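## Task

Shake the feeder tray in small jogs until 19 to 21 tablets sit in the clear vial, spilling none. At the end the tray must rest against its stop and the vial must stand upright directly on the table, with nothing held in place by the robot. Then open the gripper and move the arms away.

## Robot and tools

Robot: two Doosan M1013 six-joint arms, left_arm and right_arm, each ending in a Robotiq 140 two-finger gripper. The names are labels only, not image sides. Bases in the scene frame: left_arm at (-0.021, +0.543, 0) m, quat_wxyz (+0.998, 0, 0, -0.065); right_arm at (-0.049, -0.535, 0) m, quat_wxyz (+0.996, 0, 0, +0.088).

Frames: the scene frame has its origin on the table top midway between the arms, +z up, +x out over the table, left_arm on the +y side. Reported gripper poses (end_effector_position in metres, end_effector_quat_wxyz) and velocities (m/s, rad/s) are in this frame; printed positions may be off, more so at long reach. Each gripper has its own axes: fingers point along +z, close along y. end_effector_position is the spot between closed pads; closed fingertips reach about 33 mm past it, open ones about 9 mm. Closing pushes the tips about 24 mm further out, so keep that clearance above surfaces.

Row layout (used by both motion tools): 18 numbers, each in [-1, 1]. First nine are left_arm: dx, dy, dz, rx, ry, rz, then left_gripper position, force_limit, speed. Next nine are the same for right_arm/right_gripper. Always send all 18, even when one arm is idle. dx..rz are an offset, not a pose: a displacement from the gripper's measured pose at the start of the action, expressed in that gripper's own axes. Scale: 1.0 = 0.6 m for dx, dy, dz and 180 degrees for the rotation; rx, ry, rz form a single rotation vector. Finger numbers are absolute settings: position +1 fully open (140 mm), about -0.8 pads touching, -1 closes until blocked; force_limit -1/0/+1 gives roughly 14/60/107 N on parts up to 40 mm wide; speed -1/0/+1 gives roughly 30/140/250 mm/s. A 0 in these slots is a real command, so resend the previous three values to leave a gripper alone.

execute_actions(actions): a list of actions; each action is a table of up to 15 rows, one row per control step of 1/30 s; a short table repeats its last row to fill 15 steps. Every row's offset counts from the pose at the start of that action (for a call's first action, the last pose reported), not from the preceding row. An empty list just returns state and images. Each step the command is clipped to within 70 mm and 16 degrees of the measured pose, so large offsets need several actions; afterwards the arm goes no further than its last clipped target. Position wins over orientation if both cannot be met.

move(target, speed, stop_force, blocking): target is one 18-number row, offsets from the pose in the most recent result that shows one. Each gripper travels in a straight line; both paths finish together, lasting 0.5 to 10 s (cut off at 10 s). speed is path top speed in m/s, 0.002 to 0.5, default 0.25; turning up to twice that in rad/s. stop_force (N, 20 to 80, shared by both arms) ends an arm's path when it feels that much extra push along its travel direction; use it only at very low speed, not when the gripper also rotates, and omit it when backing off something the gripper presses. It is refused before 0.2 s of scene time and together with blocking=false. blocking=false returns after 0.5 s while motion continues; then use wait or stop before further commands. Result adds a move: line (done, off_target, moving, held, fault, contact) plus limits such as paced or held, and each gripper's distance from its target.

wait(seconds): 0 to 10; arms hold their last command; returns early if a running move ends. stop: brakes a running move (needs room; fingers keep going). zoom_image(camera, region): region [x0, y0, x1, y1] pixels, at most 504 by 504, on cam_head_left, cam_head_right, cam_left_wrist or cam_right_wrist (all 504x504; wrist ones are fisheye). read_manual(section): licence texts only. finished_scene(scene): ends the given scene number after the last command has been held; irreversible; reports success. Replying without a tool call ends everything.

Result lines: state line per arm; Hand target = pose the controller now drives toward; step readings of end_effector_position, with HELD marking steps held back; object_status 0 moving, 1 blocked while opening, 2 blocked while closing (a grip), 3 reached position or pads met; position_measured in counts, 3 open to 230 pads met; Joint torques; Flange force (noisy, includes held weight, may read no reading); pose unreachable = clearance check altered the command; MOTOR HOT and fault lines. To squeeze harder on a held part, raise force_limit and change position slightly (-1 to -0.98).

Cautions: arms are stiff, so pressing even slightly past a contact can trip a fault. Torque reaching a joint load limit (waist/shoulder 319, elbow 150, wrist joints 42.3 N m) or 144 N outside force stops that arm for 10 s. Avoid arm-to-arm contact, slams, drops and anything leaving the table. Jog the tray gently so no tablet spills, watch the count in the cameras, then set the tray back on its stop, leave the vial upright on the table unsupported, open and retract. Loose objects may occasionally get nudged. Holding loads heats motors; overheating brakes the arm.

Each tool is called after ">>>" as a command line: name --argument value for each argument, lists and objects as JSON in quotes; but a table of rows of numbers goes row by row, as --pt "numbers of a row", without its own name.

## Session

>>> execute_actions --actions '[]'

Scene clock: 0.00 s.
left_arm: end_effector_position=(+0.0088, +0.3022, +0.3520) position_measured=3 object_status=3 end_effector_quat_wxyz=(+0.339, +0.258, +0.902, -0.074) end_effector_velocity=(-0.000, -0.000, +0.000) end_effector_angular_velocity=(-0.000, +0.001, +0.000) | right_arm: end_effector_position=(+0.5912, -0.4197, +0.3224) position_measured=3 object_status=3 end_effector_quat_wxyz=(-0.001, +0.996, +0.089, +0.001) end_effector_velocity=(+0.000, -0.001, +0.000) end_effector_angular_velocity=(-0.000, -0.000, -0.001)
Joint positions: left_arm=[-2.466 -0.592  2.275  0.617  1.816  2.716] | right_arm=[-0.052  0.163  1.604  0.001  1.372  1.516]
Joint velocities: left_arm=[ 0.    -0.    -0.001 -0.    -0.001  0.   ] | right_arm=[-0.002 -0.    -0.001 -0.     0.    -0.001]
Joint torques (N m, as the joint torque sensors report them, + toward a larger angle): no reading
Flange force (N, the push that the arm receives, along the gripper's own x y z axes): no reading
Hand target (left_arm): +0.009, +0.302, +0.352; +0.339, +0.258, +0.902, -0.074
Hand target (right_arm): +0.591, -0.420, +0.322; -0.001, +0.996, +0.089, +0.001

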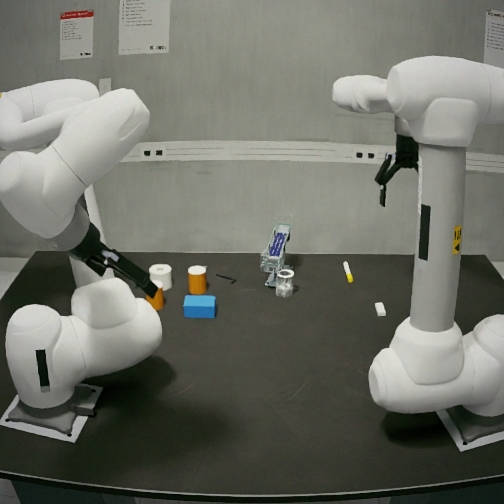

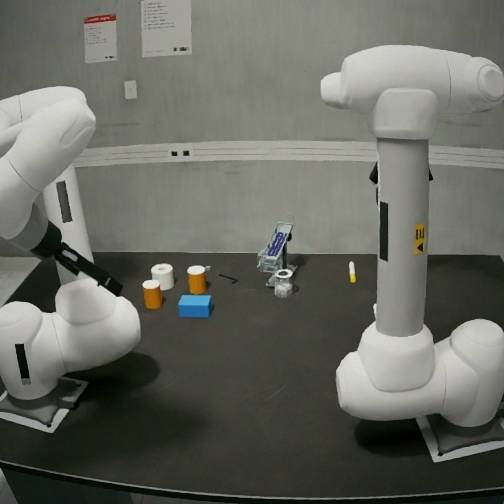

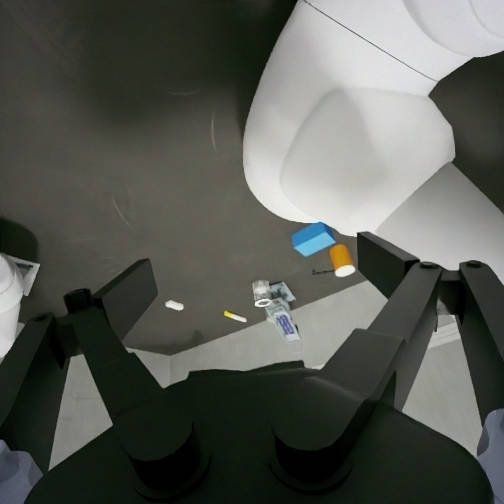

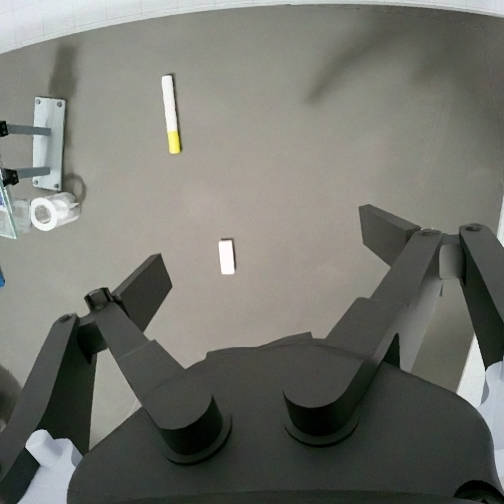

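>>> move --target '[-0.384,-0.11,0.81,-0.235,0.097,0.903,1,0,0,0.024,-0.605,0,0,0,0.0567,1,0,0]' --speed 0.4

>>> zoom_image --camera "cam_right_wrist" --region '[150, 0, 370, 240]'

Scene clock: 26.17 s.
left_arm: end_effector_position=(+0.4002, -0.0009, +0.1316) position_measured=3 object_status=3 end_effector_quat_wxyz=(+0.076, +0.812, -0.105, +0.570) end_effector_velocity=(-0.000, -0.000, -0.000) end_effector_angular_velocity=(+0.002, -0.001, -0.001) | right_arm: end_effector_position=(+0.5408, -0.0596, +0.3224) position_measured=3 object_status=3 end_effector_quat_wxyz=(-0.001, +1.000, +0.000, +0.000) end_effector_velocity=(+0.000, -0.000, -0.000) end_effector_angular_velocity=(-0.000, +0.000, -0.001)
Joint positions: left_arm=[-1.263  0.346  2.298  1.791  1.06   5.225] | right_arm=[0.456 0.334 1.386 0.002 1.419 2.202]
Joint velocities: left_arm=[-0.001  0.     0.001  0.     0.     0.001] | right_arm=[-0.     0.     0.    -0.     0.     0.001]
Joint torques (N m, as the joint torque sensors report them, + toward a larger angle): left_arm=[ -0.91 -56.63 -22.92   0.14   1.71   0.17] | right_arm=[  0.51 -75.48 -40.97   4.23  -0.25   0.45]
Flange force (N, the push that the arm receives, along the gripper's own x y z axes): left_arm=[5.5 -1.4 0.0] | right_arm=[1.6 0.3 -0.6]
Hand target (left_arm): +0.400, -0.001, +0.132; +0.076, +0.812, -0.105, +0.570
Hand target (right_arm): +0.541, -0.060, +0.322; -0.001, +1.000, +0.000, +0.000
Off the commanded pose (left_arm): 0.002 m, 0 deg.
Off the commanded pose (right_arm): 0.000 m, 0 deg.
move: done

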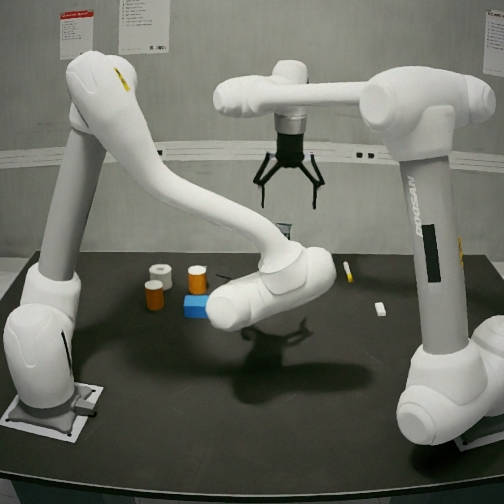

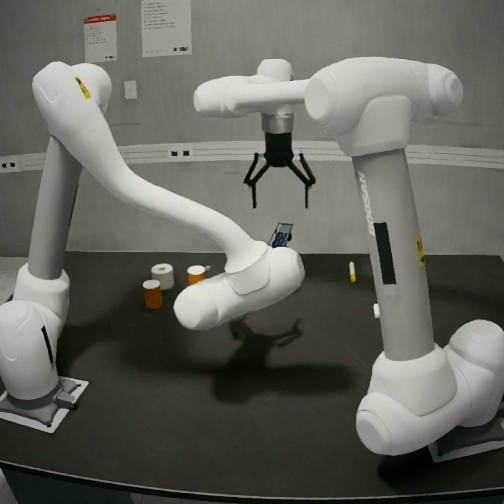

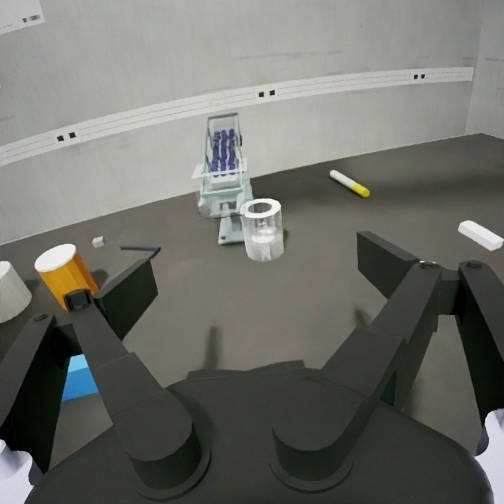

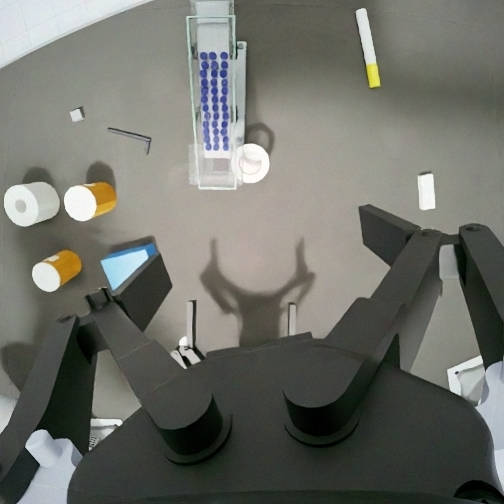

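Region (150, 0, 370, 240) of cam_right_wrist's 504x504 image, scaled by 2.100, with more detail than that image has; it fills the left 462 columns of this view, and the rest is white.

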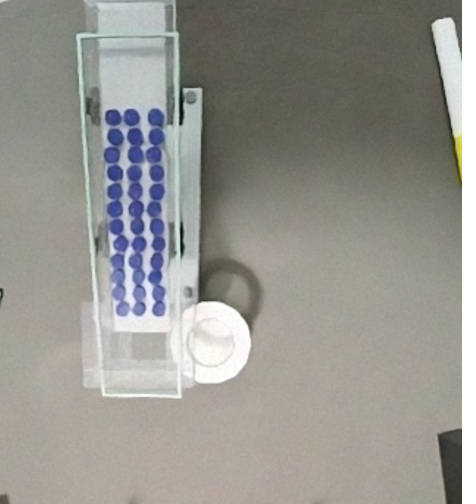

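>>> move --target '[-0.056,0.0227,0.245,0,0,0,0.5,-0.7,0,0,0,0,0,0,0,1,0,0]' --speed 0.2

>>> move --target '[0.043,0,0.126,0,0,0,0.5,-0.7,0,0,-0.05,0.15,0,0,0,1,0,0]' --speed 0.1 --stop_force 30

Scene clock: 36.43 s.
left_arm: end_effector_position=(+0.5191, -0.0472, +0.0502) position_measured=66 object_status=3 end_effector_quat_wxyz=(+0.076, +0.811, -0.105, +0.570) end_effector_velocity=(+0.001, +0.001, -0.000) end_effector_angular_velocity=(+0.002, -0.000, +0.001) | right_arm: end_effector_position=(+0.5408, -0.0596, +0.3224) position_measured=3 object_status=3 end_effector_quat_wxyz=(-0.001, +1.000, +0.000, +0.000) end_effector_velocity=(-0.000, +0.000, +0.000) end_effector_angular_velocity=(-0.001, -0.001, +0.001)
Joint positions: left_arm=[-1.067  0.571  2.154  2.03   1.005  5.103] | right_arm=[0.456 0.334 1.386 0.002 1.419 2.202]
Joint velocities: left_arm=[0.002 0.    0.    0.    0.    0.002] | right_arm=[ 0.001  0.    -0.    -0.001 -0.     0.   ]
Joint torques (N m, as the joint torque sensors report them, + toward a larger angle): left_arm=[  0.48 -75.63 -21.35  -0.38   1.89   0.28] | right_arm=[  0.26 -77.76 -42.02   4.37  -0.08   0.64]
Flange force (N, the push that the arm receives, along the gripper's own x y z axes): left_arm=[2.0 -1.1 -1.8] | right_arm=[2.3 -0.8 1.7]
Hand target (left_arm): +0.519, -0.047, +0.050; +0.076, +0.811, -0.105, +0.570
Hand target (right_arm): +0.541, -0.060, +0.322; -0.001, +1.000, +0.000, +0.000
Off the commanded pose (left_arm): 0.000 m, 0 deg.
Off the commanded pose (right_arm): 0.000 m, 0 deg.
move: done

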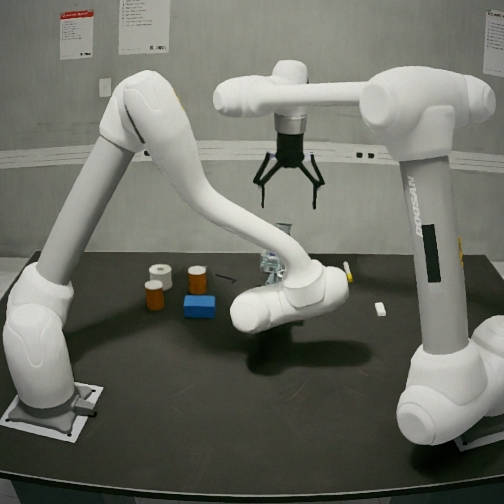

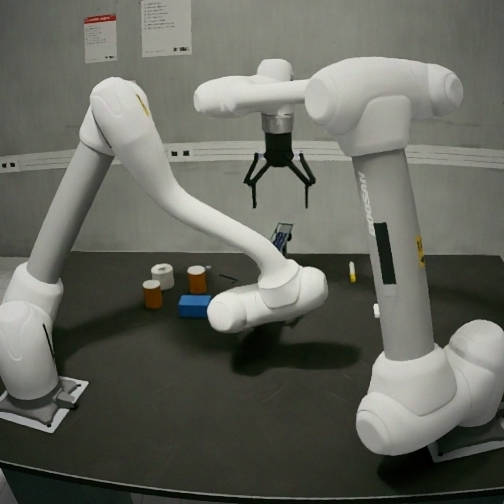

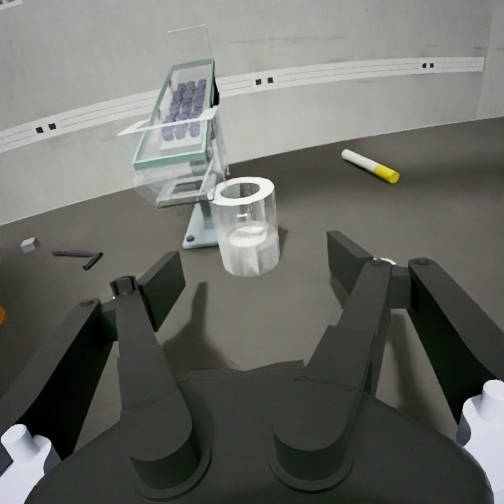

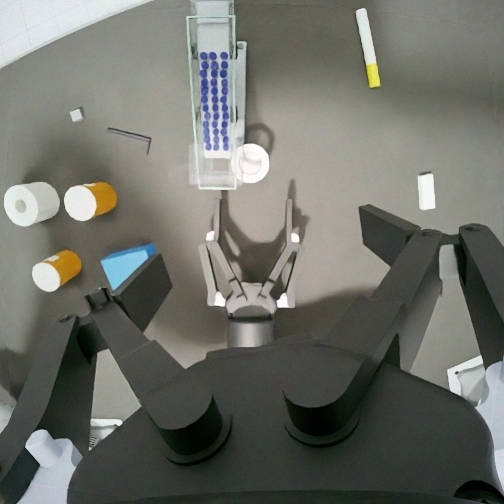

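Scene clock: 37.67 s.
left_arm: end_effector_position=(+0.5963, -0.0679, +0.0488) position_measured=66 object_status=3 end_effector_quat_wxyz=(+0.076, +0.811, -0.105, +0.570) end_effector_velocity=(-0.000, +0.001, -0.001) end_effector_angular_velocity=(+0.001, +0.001, -0.000) | right_arm: end_effector_position=(+0.5408, -0.0296, +0.2323) position_measured=3 object_status=3 end_effector_quat_wxyz=(-0.001, +1.000, +0.000, +0.000) end_effector_velocity=(+0.000, -0.000, +0.000) end_effector_angular_velocity=(+0.000, +0.000, -0.001)
Joint positions: left_arm=[-0.962  0.617  2.047  2.103  0.937  5.141] | right_arm=[0.487 0.397 1.463 0.002 1.28  2.233]
Joint velocities: left_arm=[ 0.    -0.     0.001  0.    -0.     0.   ] | right_arm=[-0.001  0.    -0.     0.001  0.    -0.001]
Joint torques (N m, as the joint torque sensors report them, + toward a larger angle): left_arm=[ -1.02 -82.1  -21.53   0.     2.29  -0.1 ] | right_arm=[  0.23 -76.75 -38.52   4.19  -0.22   0.59]
Flange force (N, the push that the arm receives, along the gripper's own x y z axes): left_arm=[4.4 1.6 2.2] | right_arm=[0.0 1.6 -2.6]
Hand target (left_arm): +0.596, -0.068, +0.049; +0.076, +0.811, -0.105, +0.570
Hand target (right_arm): +0.541, -0.030, +0.232; -0.001, +1.000, +0.000, +0.000
Off the commanded pose (left_arm): 0.000 m, 0 deg.
Off the commanded pose (right_arm): 0.000 m, 0 deg.
move: done

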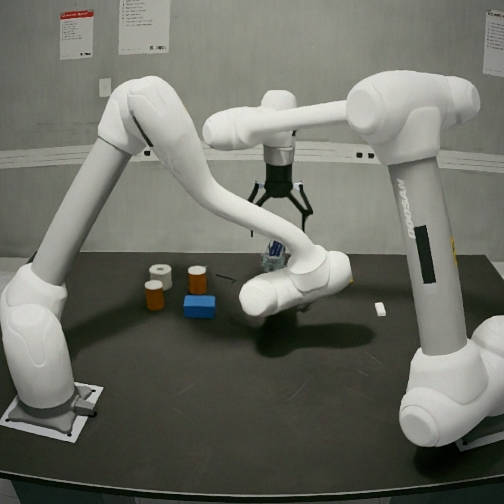

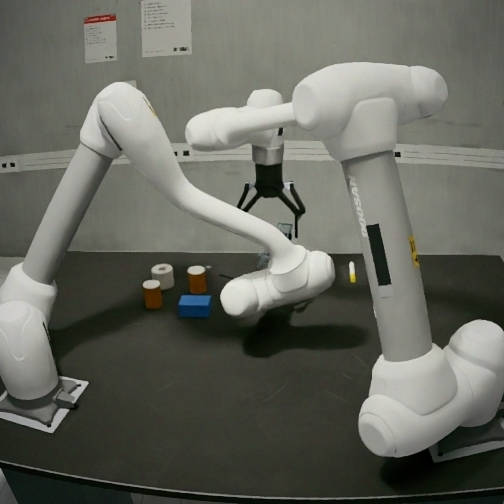

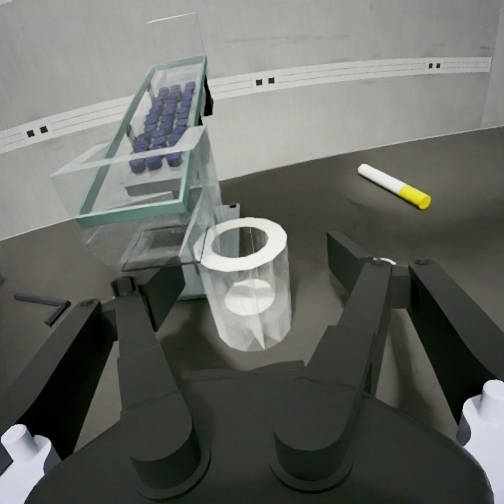

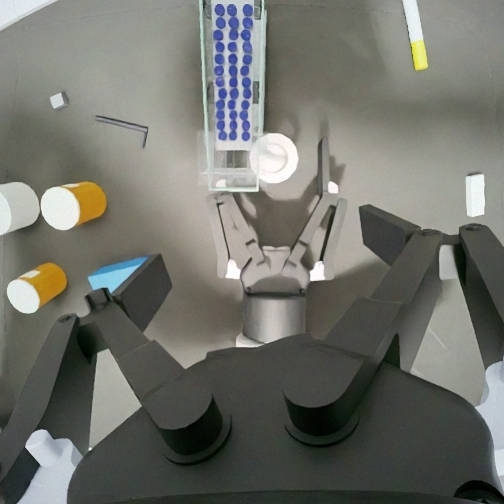

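>>> move --target '[0,-0.01,0,0,0,0,-1,-0.7,-0.3,0,0,0,0,0,0,1,0,0]' --speed 0.03

>>> move --target '[-0.001,-0.065,-0.007,0,0,0,-1,-0.7,-0.3,0,-0.02,0,0,0,0,1,0,0]' --speed 0.04 --stop_force 30

>>> zoom_image --camera "cam_right_wrist" --region '[180, 100, 310, 220]'

>>> zoom_image --camera "cam_left_wrist" --region '[150, 140, 350, 360]'

Scene clock: 46.27 s.
left_arm: end_effector_position=(+0.5978, -0.0621, +0.0488) position_measured=148 object_status=2 end_effector_quat_wxyz=(+0.076, +0.811, -0.105, +0.570) end_effector_velocity=(-0.001, -0.001, -0.000) end_effector_angular_velocity=(+0.000, +0.000, -0.001) | right_arm: end_effector_position=(+0.5408, -0.0296, +0.2323) position_measured=3 object_status=3 end_effector_quat_wxyz=(-0.001, +1.000, +0.000, +0.000) end_effector_velocity=(+0.000, +0.000, -0.000) end_effector_angular_velocity=(+0.000, -0.001, +0.001)
Joint positions: left_arm=[-0.955  0.614  2.056  2.113  0.937  5.134] | right_arm=[0.487 0.397 1.463 0.002 1.28  2.233]
Joint velocities: left_arm=[-0.002 -0.     0.     0.     0.    -0.   ] | right_arm=[ 0.     0.     0.    -0.    -0.001 -0.001]
Joint torques (N m, as the joint torque sensors report them, + toward a larger angle): left_arm=[  0.55 -79.85 -22.11  -0.65   1.6    0.28] | right_arm=[  0.11 -83.04 -38.64   4.33  -0.18   0.32]
Flange force (N, the push that the arm receives, along the gripper's own x y z axes): left_arm=[3.9 0.1 -2.3] | right_arm=[6.4 -4.6 -0.3]
Hand target (left_arm): +0.598, -0.062, +0.049; +0.076, +0.811, -0.105, +0.570
Hand target (right_arm): +0.541, -0.030, +0.232; -0.001, +1.000, +0.000, +0.000
Off the commanded pose (left_arm): 0.000 m, 0 deg.
Off the commanded pose (right_arm): 0.000 m, 0 deg.
move: done

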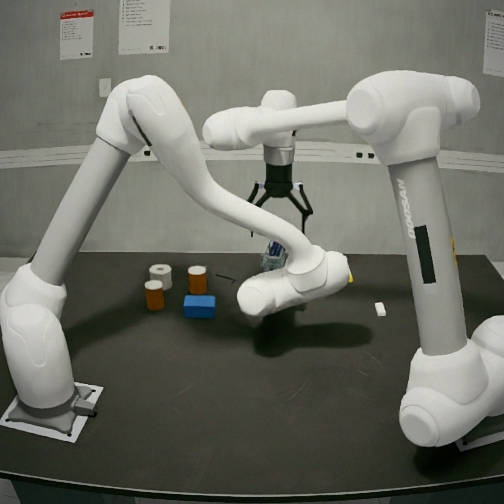

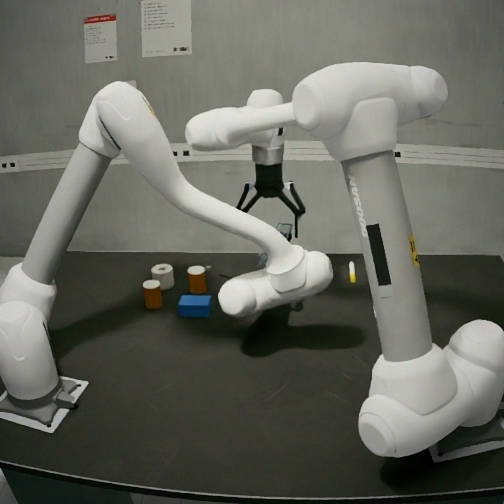

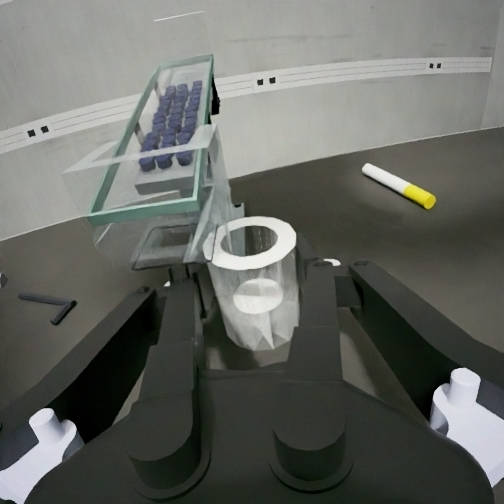

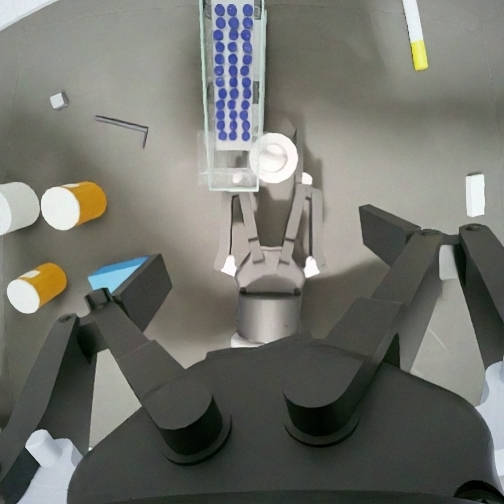

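Scene clock: 47.47 s.
left_arm: end_effector_position=(+0.6039, -0.0234, +0.0496) position_measured=148 object_status=2 end_effector_quat_wxyz=(+0.076, +0.811, -0.105, +0.570) end_effector_velocity=(+0.000, -0.001, +0.001) end_effector_angular_velocity=(-0.000, -0.001, -0.000) | right_arm: end_effector_position=(+0.5408, -0.0176, +0.2323) position_measured=3 object_status=3 end_effector_quat_wxyz=(-0.001, +1.000, +0.000, +0.000) end_effector_velocity=(+0.000, -0.001, -0.001) end_effector_angular_velocity=(-0.001, +0.001, -0.001)
Joint positions: left_arm=[-0.915  0.589  2.114  2.177  0.94   5.088] | right_arm=[0.499 0.409 1.445 0.002 1.285 2.245]
Joint velocities: left_arm=[-0.     0.    -0.001  0.     0.001  0.   ] | right_arm=[-0.001 -0.     0.001 -0.     0.     0.001]
Joint torques (N m, as the joint torque sensors report them, + toward a larger angle): left_arm=[ -1.84 -77.13 -22.8   -0.32   2.14  -0.05] | right_arm=[ -0.87 -83.29 -40.5    4.31  -0.01   0.36]
Flange force (N, the push that the arm receives, along the gripper's own x y z axes): left_arm=[4.9 -3.9 -1.6] | right_arm=[1.3 -1.8 1.8]
Hand target (left_arm): +0.604, -0.023, +0.050; +0.076, +0.811, -0.105, +0.570
Hand target (right_arm): +0.541, -0.018, +0.232; -0.001, +1.000, +0.000, +0.000
Off the commanded pose (left_arm): 0.000 m, 0 deg.
Off the commanded pose (right_arm): 0.000 m, 0 deg.
move: done

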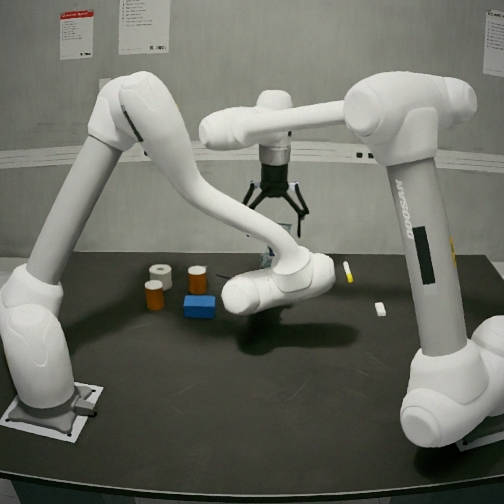

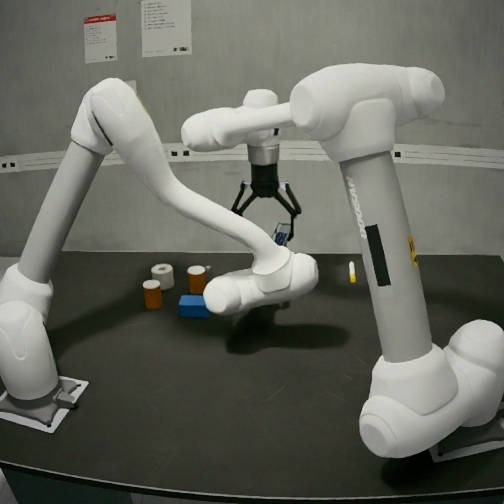

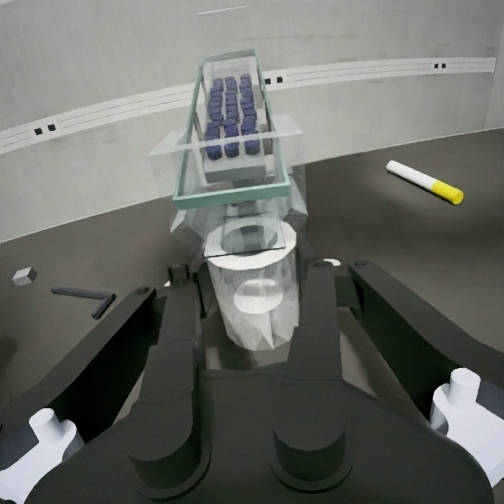

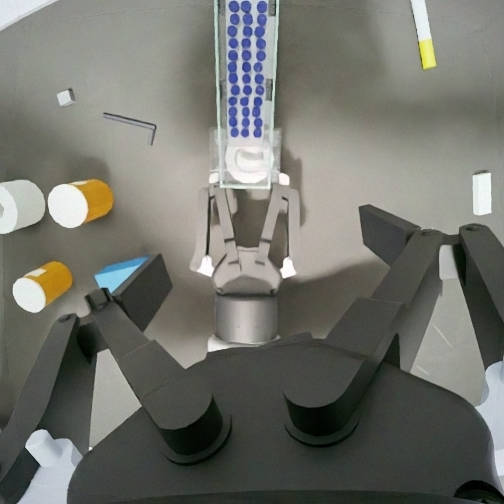

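Region (180, 100, 310, 220) of cam_right_wrist's 504x504 image, scaled by 3.877, with more detail than that image has; it fills the top 465 rows of this view, and the rest is white.

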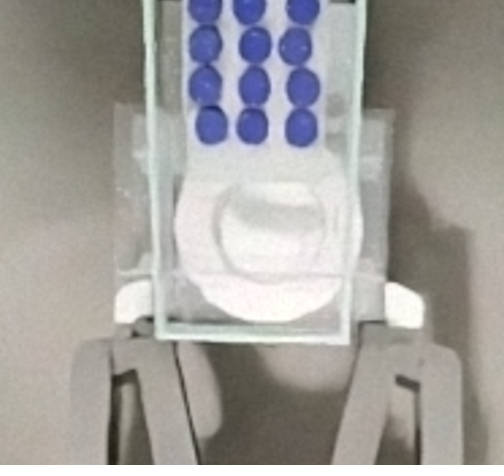

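Region (150, 140, 350, 360) of cam_left_wrist's 504x504 image, scaled by 2.291, with more detail than that image has; it fills the left 458 columns of this view, and the rest is white.

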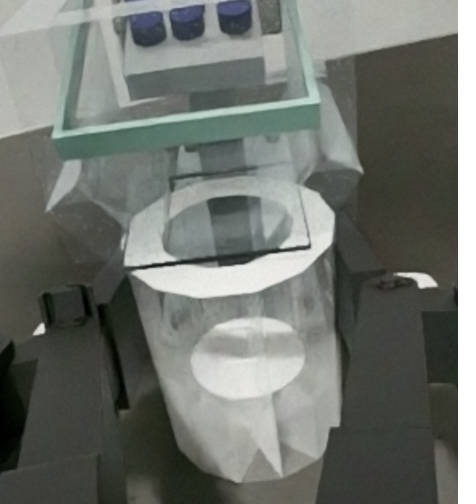

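>>> move --target '[0,-0.0035,0,0,0,0,-1,-0.7,-0.3,0.311,0.062,-0.055,0.0468,0.061,0.581,-0.05,-0.8,0]' --speed 0.4

>>> zoom_image --camera "cam_right_wrist" --region '[180, 140, 360, 320]'

Scene clock: 68.17 s.
left_arm: end_effector_position=(+0.6045, -0.0214, +0.0496) position_measured=148 object_status=2 end_effector_quat_wxyz=(+0.076, +0.811, -0.105, +0.570) end_effector_velocity=(+0.001, -0.000, +0.001) end_effector_angular_velocity=(-0.002, -0.001, +0.001) | right_arm: end_effector_position=(+0.7275, -0.0550, +0.2653) position_measured=135 object_status=3 end_effector_quat_wxyz=(+0.064, -0.606, +0.789, -0.082) end_effector_velocity=(-0.000, -0.000, +0.000) end_effector_angular_velocity=(+0.000, -0.000, -0.002)
Joint positions: left_arm=[-0.912  0.588  2.117  2.181  0.94   5.085] | right_arm=[ 0.395  0.533  1.21  -0.161  1.259  4.013]
Joint velocities: left_arm=[ 0.001  0.    -0.002 -0.     0.    -0.001] | right_arm=[ 0.    -0.    -0.    -0.     0.     0.003]
Joint torques (N m, as the joint torque sensors report them, + toward a larger angle): left_arm=[  0.27 -80.21 -20.38  -0.45   2.46   0.34] | right_arm=[ -0.38 -97.08 -40.47   3.88  -0.91   0.24]
Flange force (N, the push that the arm receives, along the gripper's own x y z axes): left_arm=[0.5 2.7 3.5] | right_arm=[-6.3 -5.3 0.1]
Hand target (left_arm): +0.604, -0.021, +0.050; +0.076, +0.811, -0.105, +0.570
Hand target (right_arm): +0.727, -0.055, +0.265; +0.064, -0.606, +0.789, -0.082
Off the commanded pose (left_arm): 0.000 m, 0 deg.
Off the commanded pose (right_arm): 0.000 m, 0 deg.
move: done

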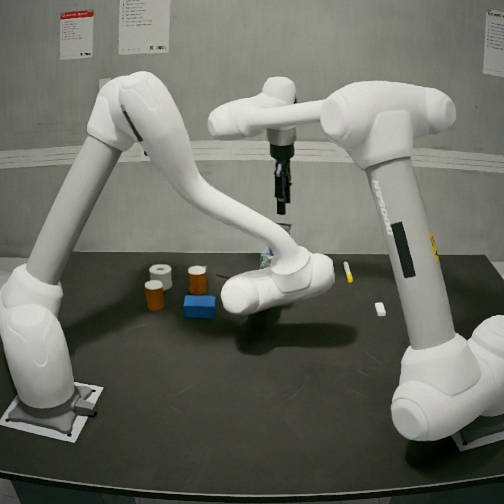

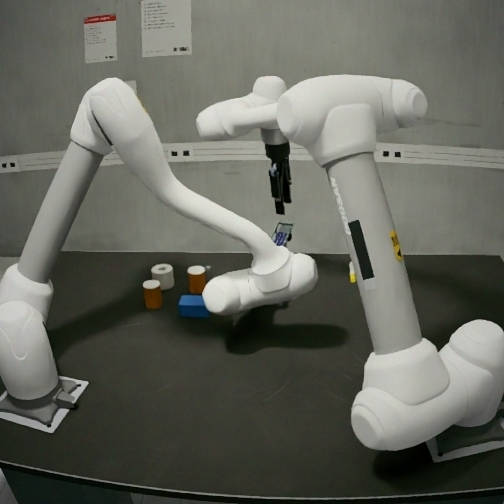

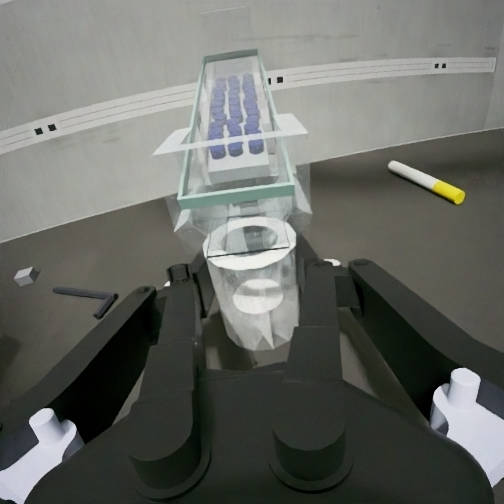

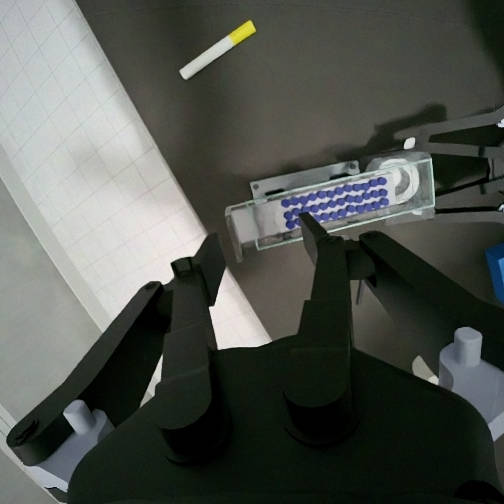

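Region (180, 140, 360, 320) of cam_right_wrist's 504x504 image, scaled by 2.800, with more detail than that image has.

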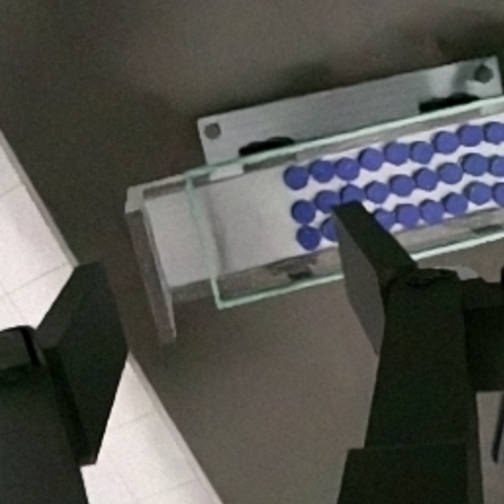

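>>> move --target '[0,0,0,0,0,0,-1,-0.7,-0.3,0,-0.017,0.085,0,0,0,-0.05,-0.8,0]' --speed 0.06 --stop_force 25

>>> zoom_image --camera "cam_right_wrist" --region '[180, 140, 360, 320]'

>>> zoom_image --camera "cam_left_wrist" --region '[160, 0, 300, 100]'

Scene clock: 75.90 s.
left_arm: end_effector_position=(+0.6045, -0.0214, +0.0496) position_measured=148 object_status=2 end_effector_quat_wxyz=(+0.076, +0.811, -0.105, +0.570) end_effector_velocity=(+0.000, +0.000, +0.000) end_effector_angular_velocity=(-0.001, +0.000, +0.001) | right_arm: end_effector_position=(+0.7474, -0.0604, +0.2174) position_measured=135 object_status=3 end_effector_quat_wxyz=(+0.064, -0.606, +0.789, -0.082) end_effector_velocity=(-0.001, +0.001, -0.000) end_effector_angular_velocity=(+0.001, -0.000, -0.000)
Joint positions: left_arm=[-0.912  0.588  2.117  2.181  0.94   5.085] | right_arm=[ 0.378  0.572  1.235 -0.162  1.193  4.006]
Joint velocities: left_arm=[ 0.    -0.     0.    -0.     0.    -0.001] | right_arm=[ 0.001  0.     0.001  0.001 -0.001  0.001]
Joint torques (N m, as the joint torque sensors report them, + toward a larger angle): left_arm=[  3.52 -79.54 -21.45  -0.37   2.06   0.22] | right_arm=[ -0.52 -97.93 -41.57   3.67  -0.62   0.29]
Flange force (N, the push that the arm receives, along the gripper's own x y z axes): left_arm=[-0.9 5.1 -3.0] | right_arm=[0.0 0.7 0.2]
Hand target (left_arm): +0.604, -0.021, +0.050; +0.076, +0.811, -0.105, +0.570
Hand target (right_arm): +0.747, -0.060, +0.218; +0.064, -0.606, +0.789, -0.082
Off the commanded pose (left_arm): 0.000 m, 0 deg.
Off the commanded pose (right_arm): 0.000 m, 0 deg.
move: done

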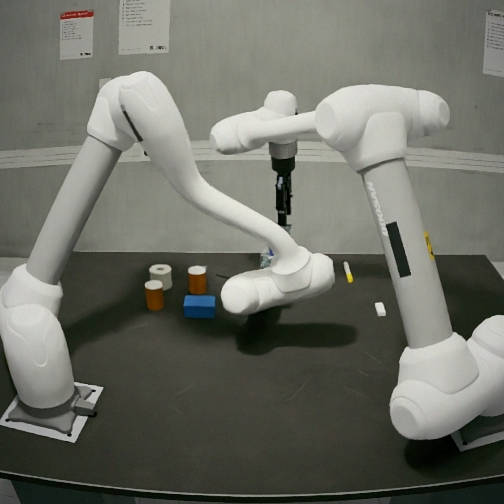

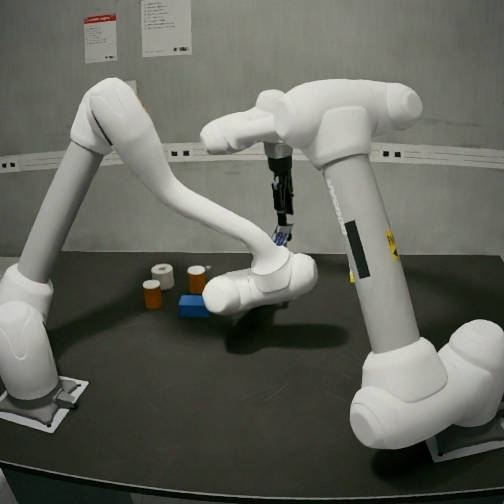

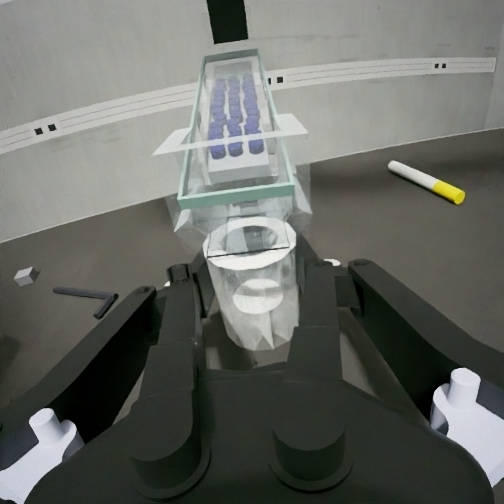

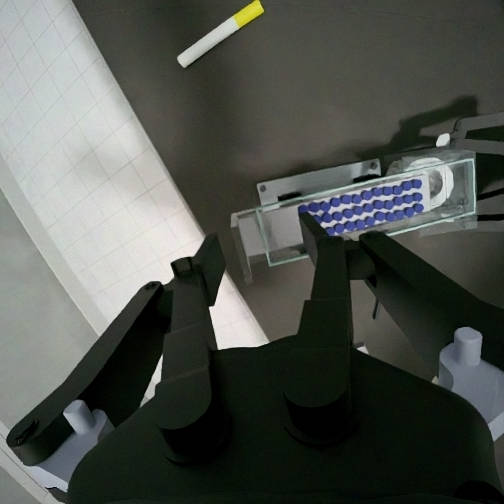

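Region (180, 140, 360, 320) of cam_right_wrist's 504x504 image, scaled by 2.800, with more detail than that image has.

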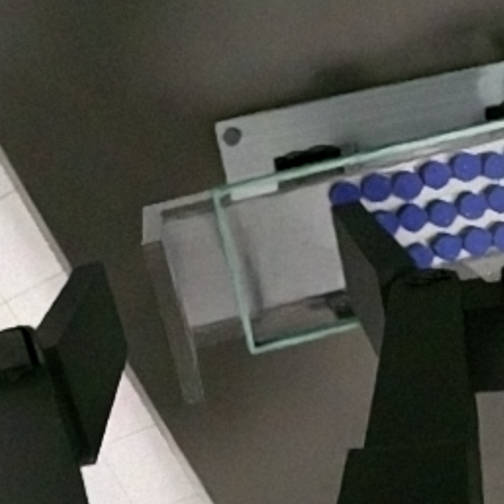

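Region (160, 0, 300, 100) of cam_left_wrist's 504x504 image, scaled by 3.600, with more detail than that image has; it fills the top 360 rows of this view, and the rest is white.

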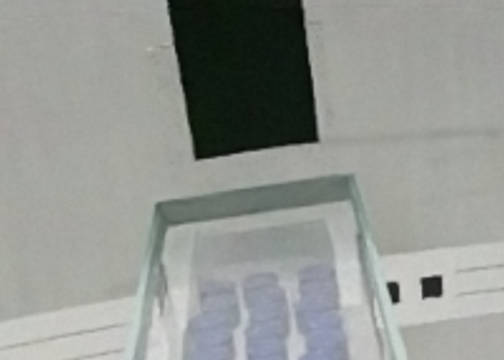

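>>> move --target '[0,0,0,0,0,0,-1,-0.7,-0.3,0,0.01,0.005,0,0,0,-0.05,-0.8,0]' --speed 0.04

>>> execute_actions --actions '[[[0,0,0,0,0,0,-1,-0.7,-0.3,0,0,0,0,0,0,-0.45,-0.8,-0.3]],[[0,0,0,0,0,0,-1,-0.7,-0.3,0,0,0,0,0,0,-0.05,-0.8,1]]]'

>>> zoom_image --camera "cam_right_wrist" --region '[295, 150, 475, 250]'

Scene clock: 81.50 s.
left_arm: end_effector_position=(+0.6045, -0.0214, +0.0496) position_measured=148 object_status=2 end_effector_quat_wxyz=(+0.076, +0.811, -0.105, +0.570) end_effector_velocity=(+0.001, -0.000, +0.001) end_effector_angular_velocity=(-0.000, -0.001, +0.000) | right_arm: end_effector_position=(+0.7423, -0.0590, +0.2132) position_measured=135 object_status=3 end_effector_quat_wxyz=(+0.064, -0.606, +0.789, -0.082) end_effector_velocity=(+0.000, +0.000, +0.000) end_effector_angular_velocity=(-0.000, -0.001, +0.001)
Joint positions: left_arm=[-0.912  0.588  2.117  2.181  0.94   5.085] | right_arm=[ 0.382  0.568  1.249 -0.163  1.183  4.012]
Joint velocities: left_arm=[ 0.001 -0.    -0.001  0.    -0.     0.   ] | right_arm=[ 0.    -0.    -0.001 -0.     0.    -0.001]
Joint torques (N m, as the joint torque sensors report them, + toward a larger angle): left_arm=[  1.81 -77.43 -20.98  -0.4    2.48   0.42] | right_arm=[ -0.17 -97.87 -40.74   3.84  -0.55   0.46]
Flange force (N, the push that the arm receives, along the gripper's own x y z axes): left_arm=[3.3 2.3 -2.4] | right_arm=[-1.8 -1.7 0.6]
Hand target (left_arm): +0.604, -0.021, +0.050; +0.076, +0.811, -0.105, +0.570
Hand target (right_arm): +0.742, -0.059, +0.213; +0.064, -0.606, +0.789, -0.082
Off the commanded pose (left_arm): 0.000 m, 0 deg.
Off the commanded pose (right_arm): 0.000 m, 0 deg.
move: done

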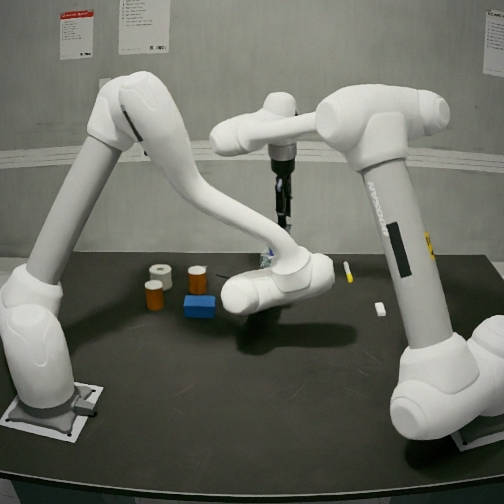

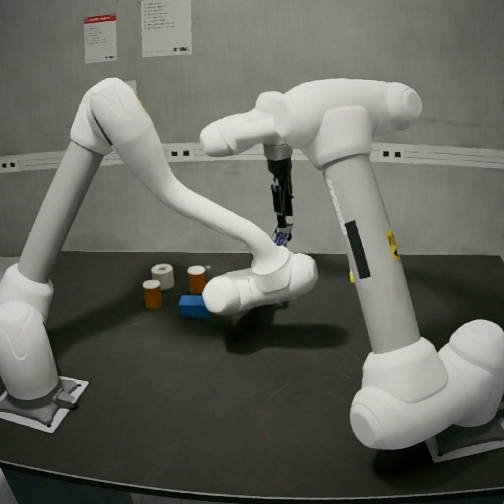

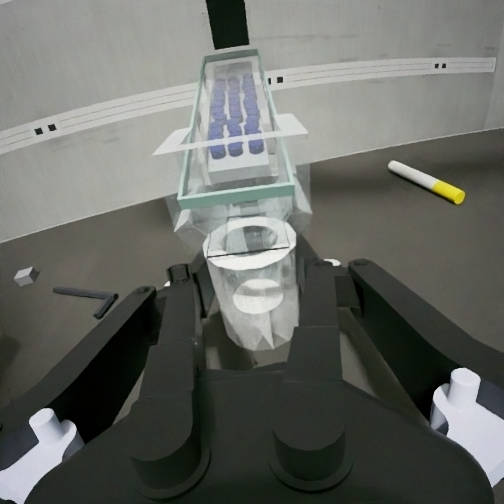

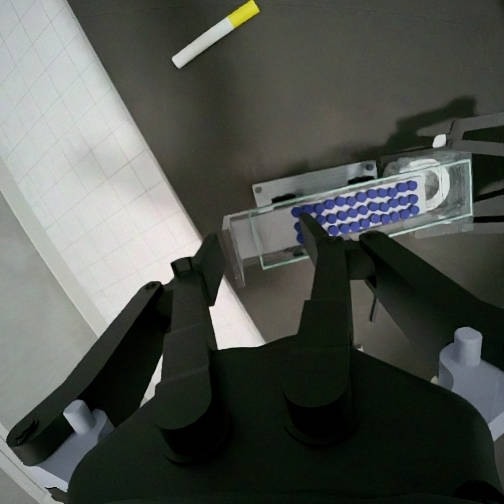

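Scene clock: 82.50 s.
left_arm: end_effector_position=(+0.6045, -0.0214, +0.0496) position_measured=148 object_status=2 end_effector_quat_wxyz=(+0.076, +0.811, -0.105, +0.570) end_effector_velocity=(-0.000, -0.000, -0.000) end_effector_angular_velocity=(+0.001, +0.000, -0.001) | right_arm: end_effector_position=(+0.7423, -0.0589, +0.2134) position_measured=135 object_status=3 end_effector_quat_wxyz=(+0.064, -0.606, +0.789, -0.082) end_effector_velocity=(-0.000, +0.001, +0.001) end_effector_angular_velocity=(+0.000, -0.001, +0.002)
Joint positions: left_arm=[-0.912  0.588  2.117  2.181  0.94   5.085] | right_arm=[ 0.382  0.568  1.249 -0.163  1.183  4.012]
Joint velocities: left_arm=[-0.001  0.     0.    -0.    -0.     0.   ] | right_arm=[ 0.001 -0.    -0.     0.    -0.    -0.001]
Joint torques (N m, as the joint torque sensors report them, + toward a larger angle): left_arm=[ -1.82 -80.12 -21.21  -0.51   2.81   0.12] | right_arm=[  0.77 -98.71 -39.91   3.77  -0.64   0.14]
Flange force (N, the push that the arm receives, along the gripper's own x y z axes): left_arm=[1.3 -0.5 4.4] | right_arm=[-4.0 -4.7 0.7]
Flange force at the end of the 1st action (N, along the gripper's axes at the end of the call): left_arm=[1.6 1.2 -0.5] | right_arm=[-5.6 -65.8 -6.4]
Hand target (left_arm): +0.604, -0.021, +0.050; +0.076, +0.811, -0.105, +0.570
Hand target (right_arm): +0.742, -0.059, +0.214; +0.065, -0.606, +0.789, -0.082
Off the commanded pose (left_arm): 0.000 m, 0 deg.
Off the commanded pose (right_arm): 0.000 m, 0 deg.
Step readings (end_effector_position; steps 1 to 15: 1st action; 16 to 30: 2nd action):
0: left_arm (+0.6045, -0.0214, +0.0496) | right_arm (+0.7423, -0.0590, +0.2132)
1: left_arm (+0.6045, -0.0214, +0.0496) | right_arm (+0.7423, -0.0590, +0.2132)
2: left_arm (+0.6045, -0.0214, +0.0496) | right_arm (+0.7423, -0.0590, +0.2132)
4: left_arm (+0.6045, -0.0214, +0.0496) | right_arm (+0.7423, -0.0590, +0.2132)
8: left_arm (+0.6045, -0.0214, +0.0496) | right_arm (+0.7427, -0.0591, +0.2136)
15: left_arm (+0.6045, -0.0214, +0.0496) | right_arm (+0.7424, -0.0590, +0.2135)
16: left_arm (+0.6045, -0.0214, +0.0496) | right_arm (+0.7423, -0.0590, +0.2135)
17: left_arm (+0.6045, -0.0214, +0.0496) | right_arm (+0.7417, -0.0589, +0.2131)
19: left_arm (+0.6045, -0.0214, +0.0496) | right_arm (+0.7416, -0.0589, +0.2130)
23: left_arm (+0.6045, -0.0214, +0.0496) | right_arm (+0.7421, -0.0590, +0.2131)
30: end_effector_position above

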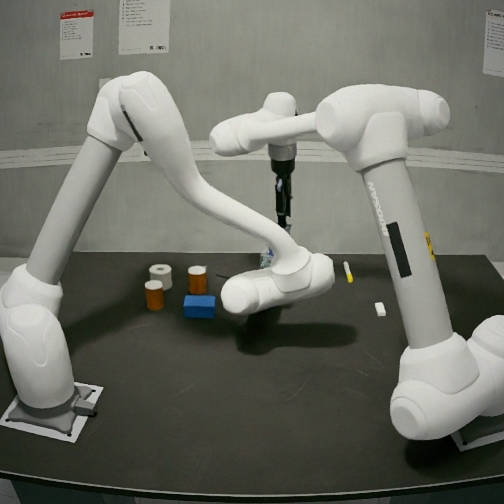

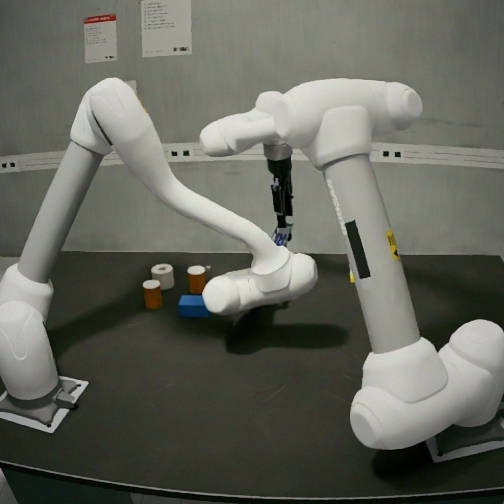

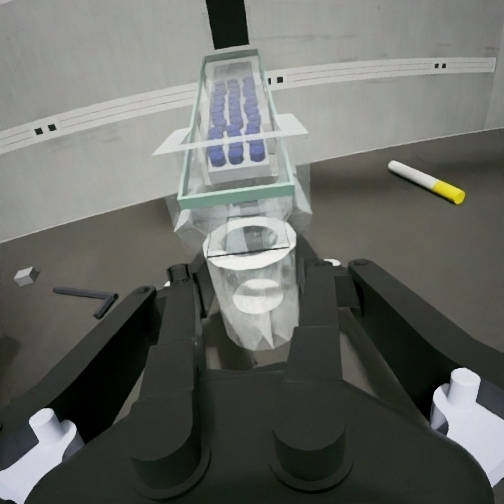

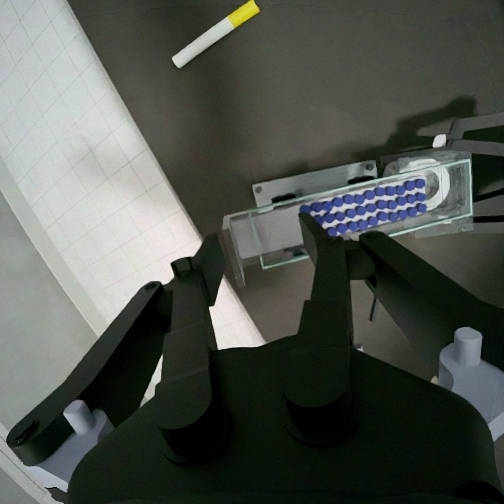

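Region (295, 150, 475, 250) of cam_right_wrist's 504x504 image, scaled by 2.800, with more detail than that image has.

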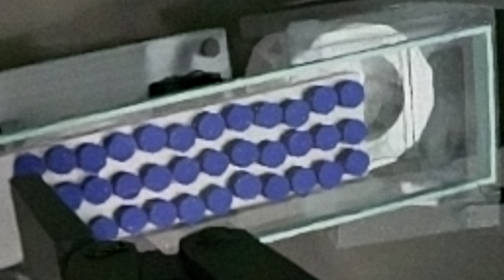

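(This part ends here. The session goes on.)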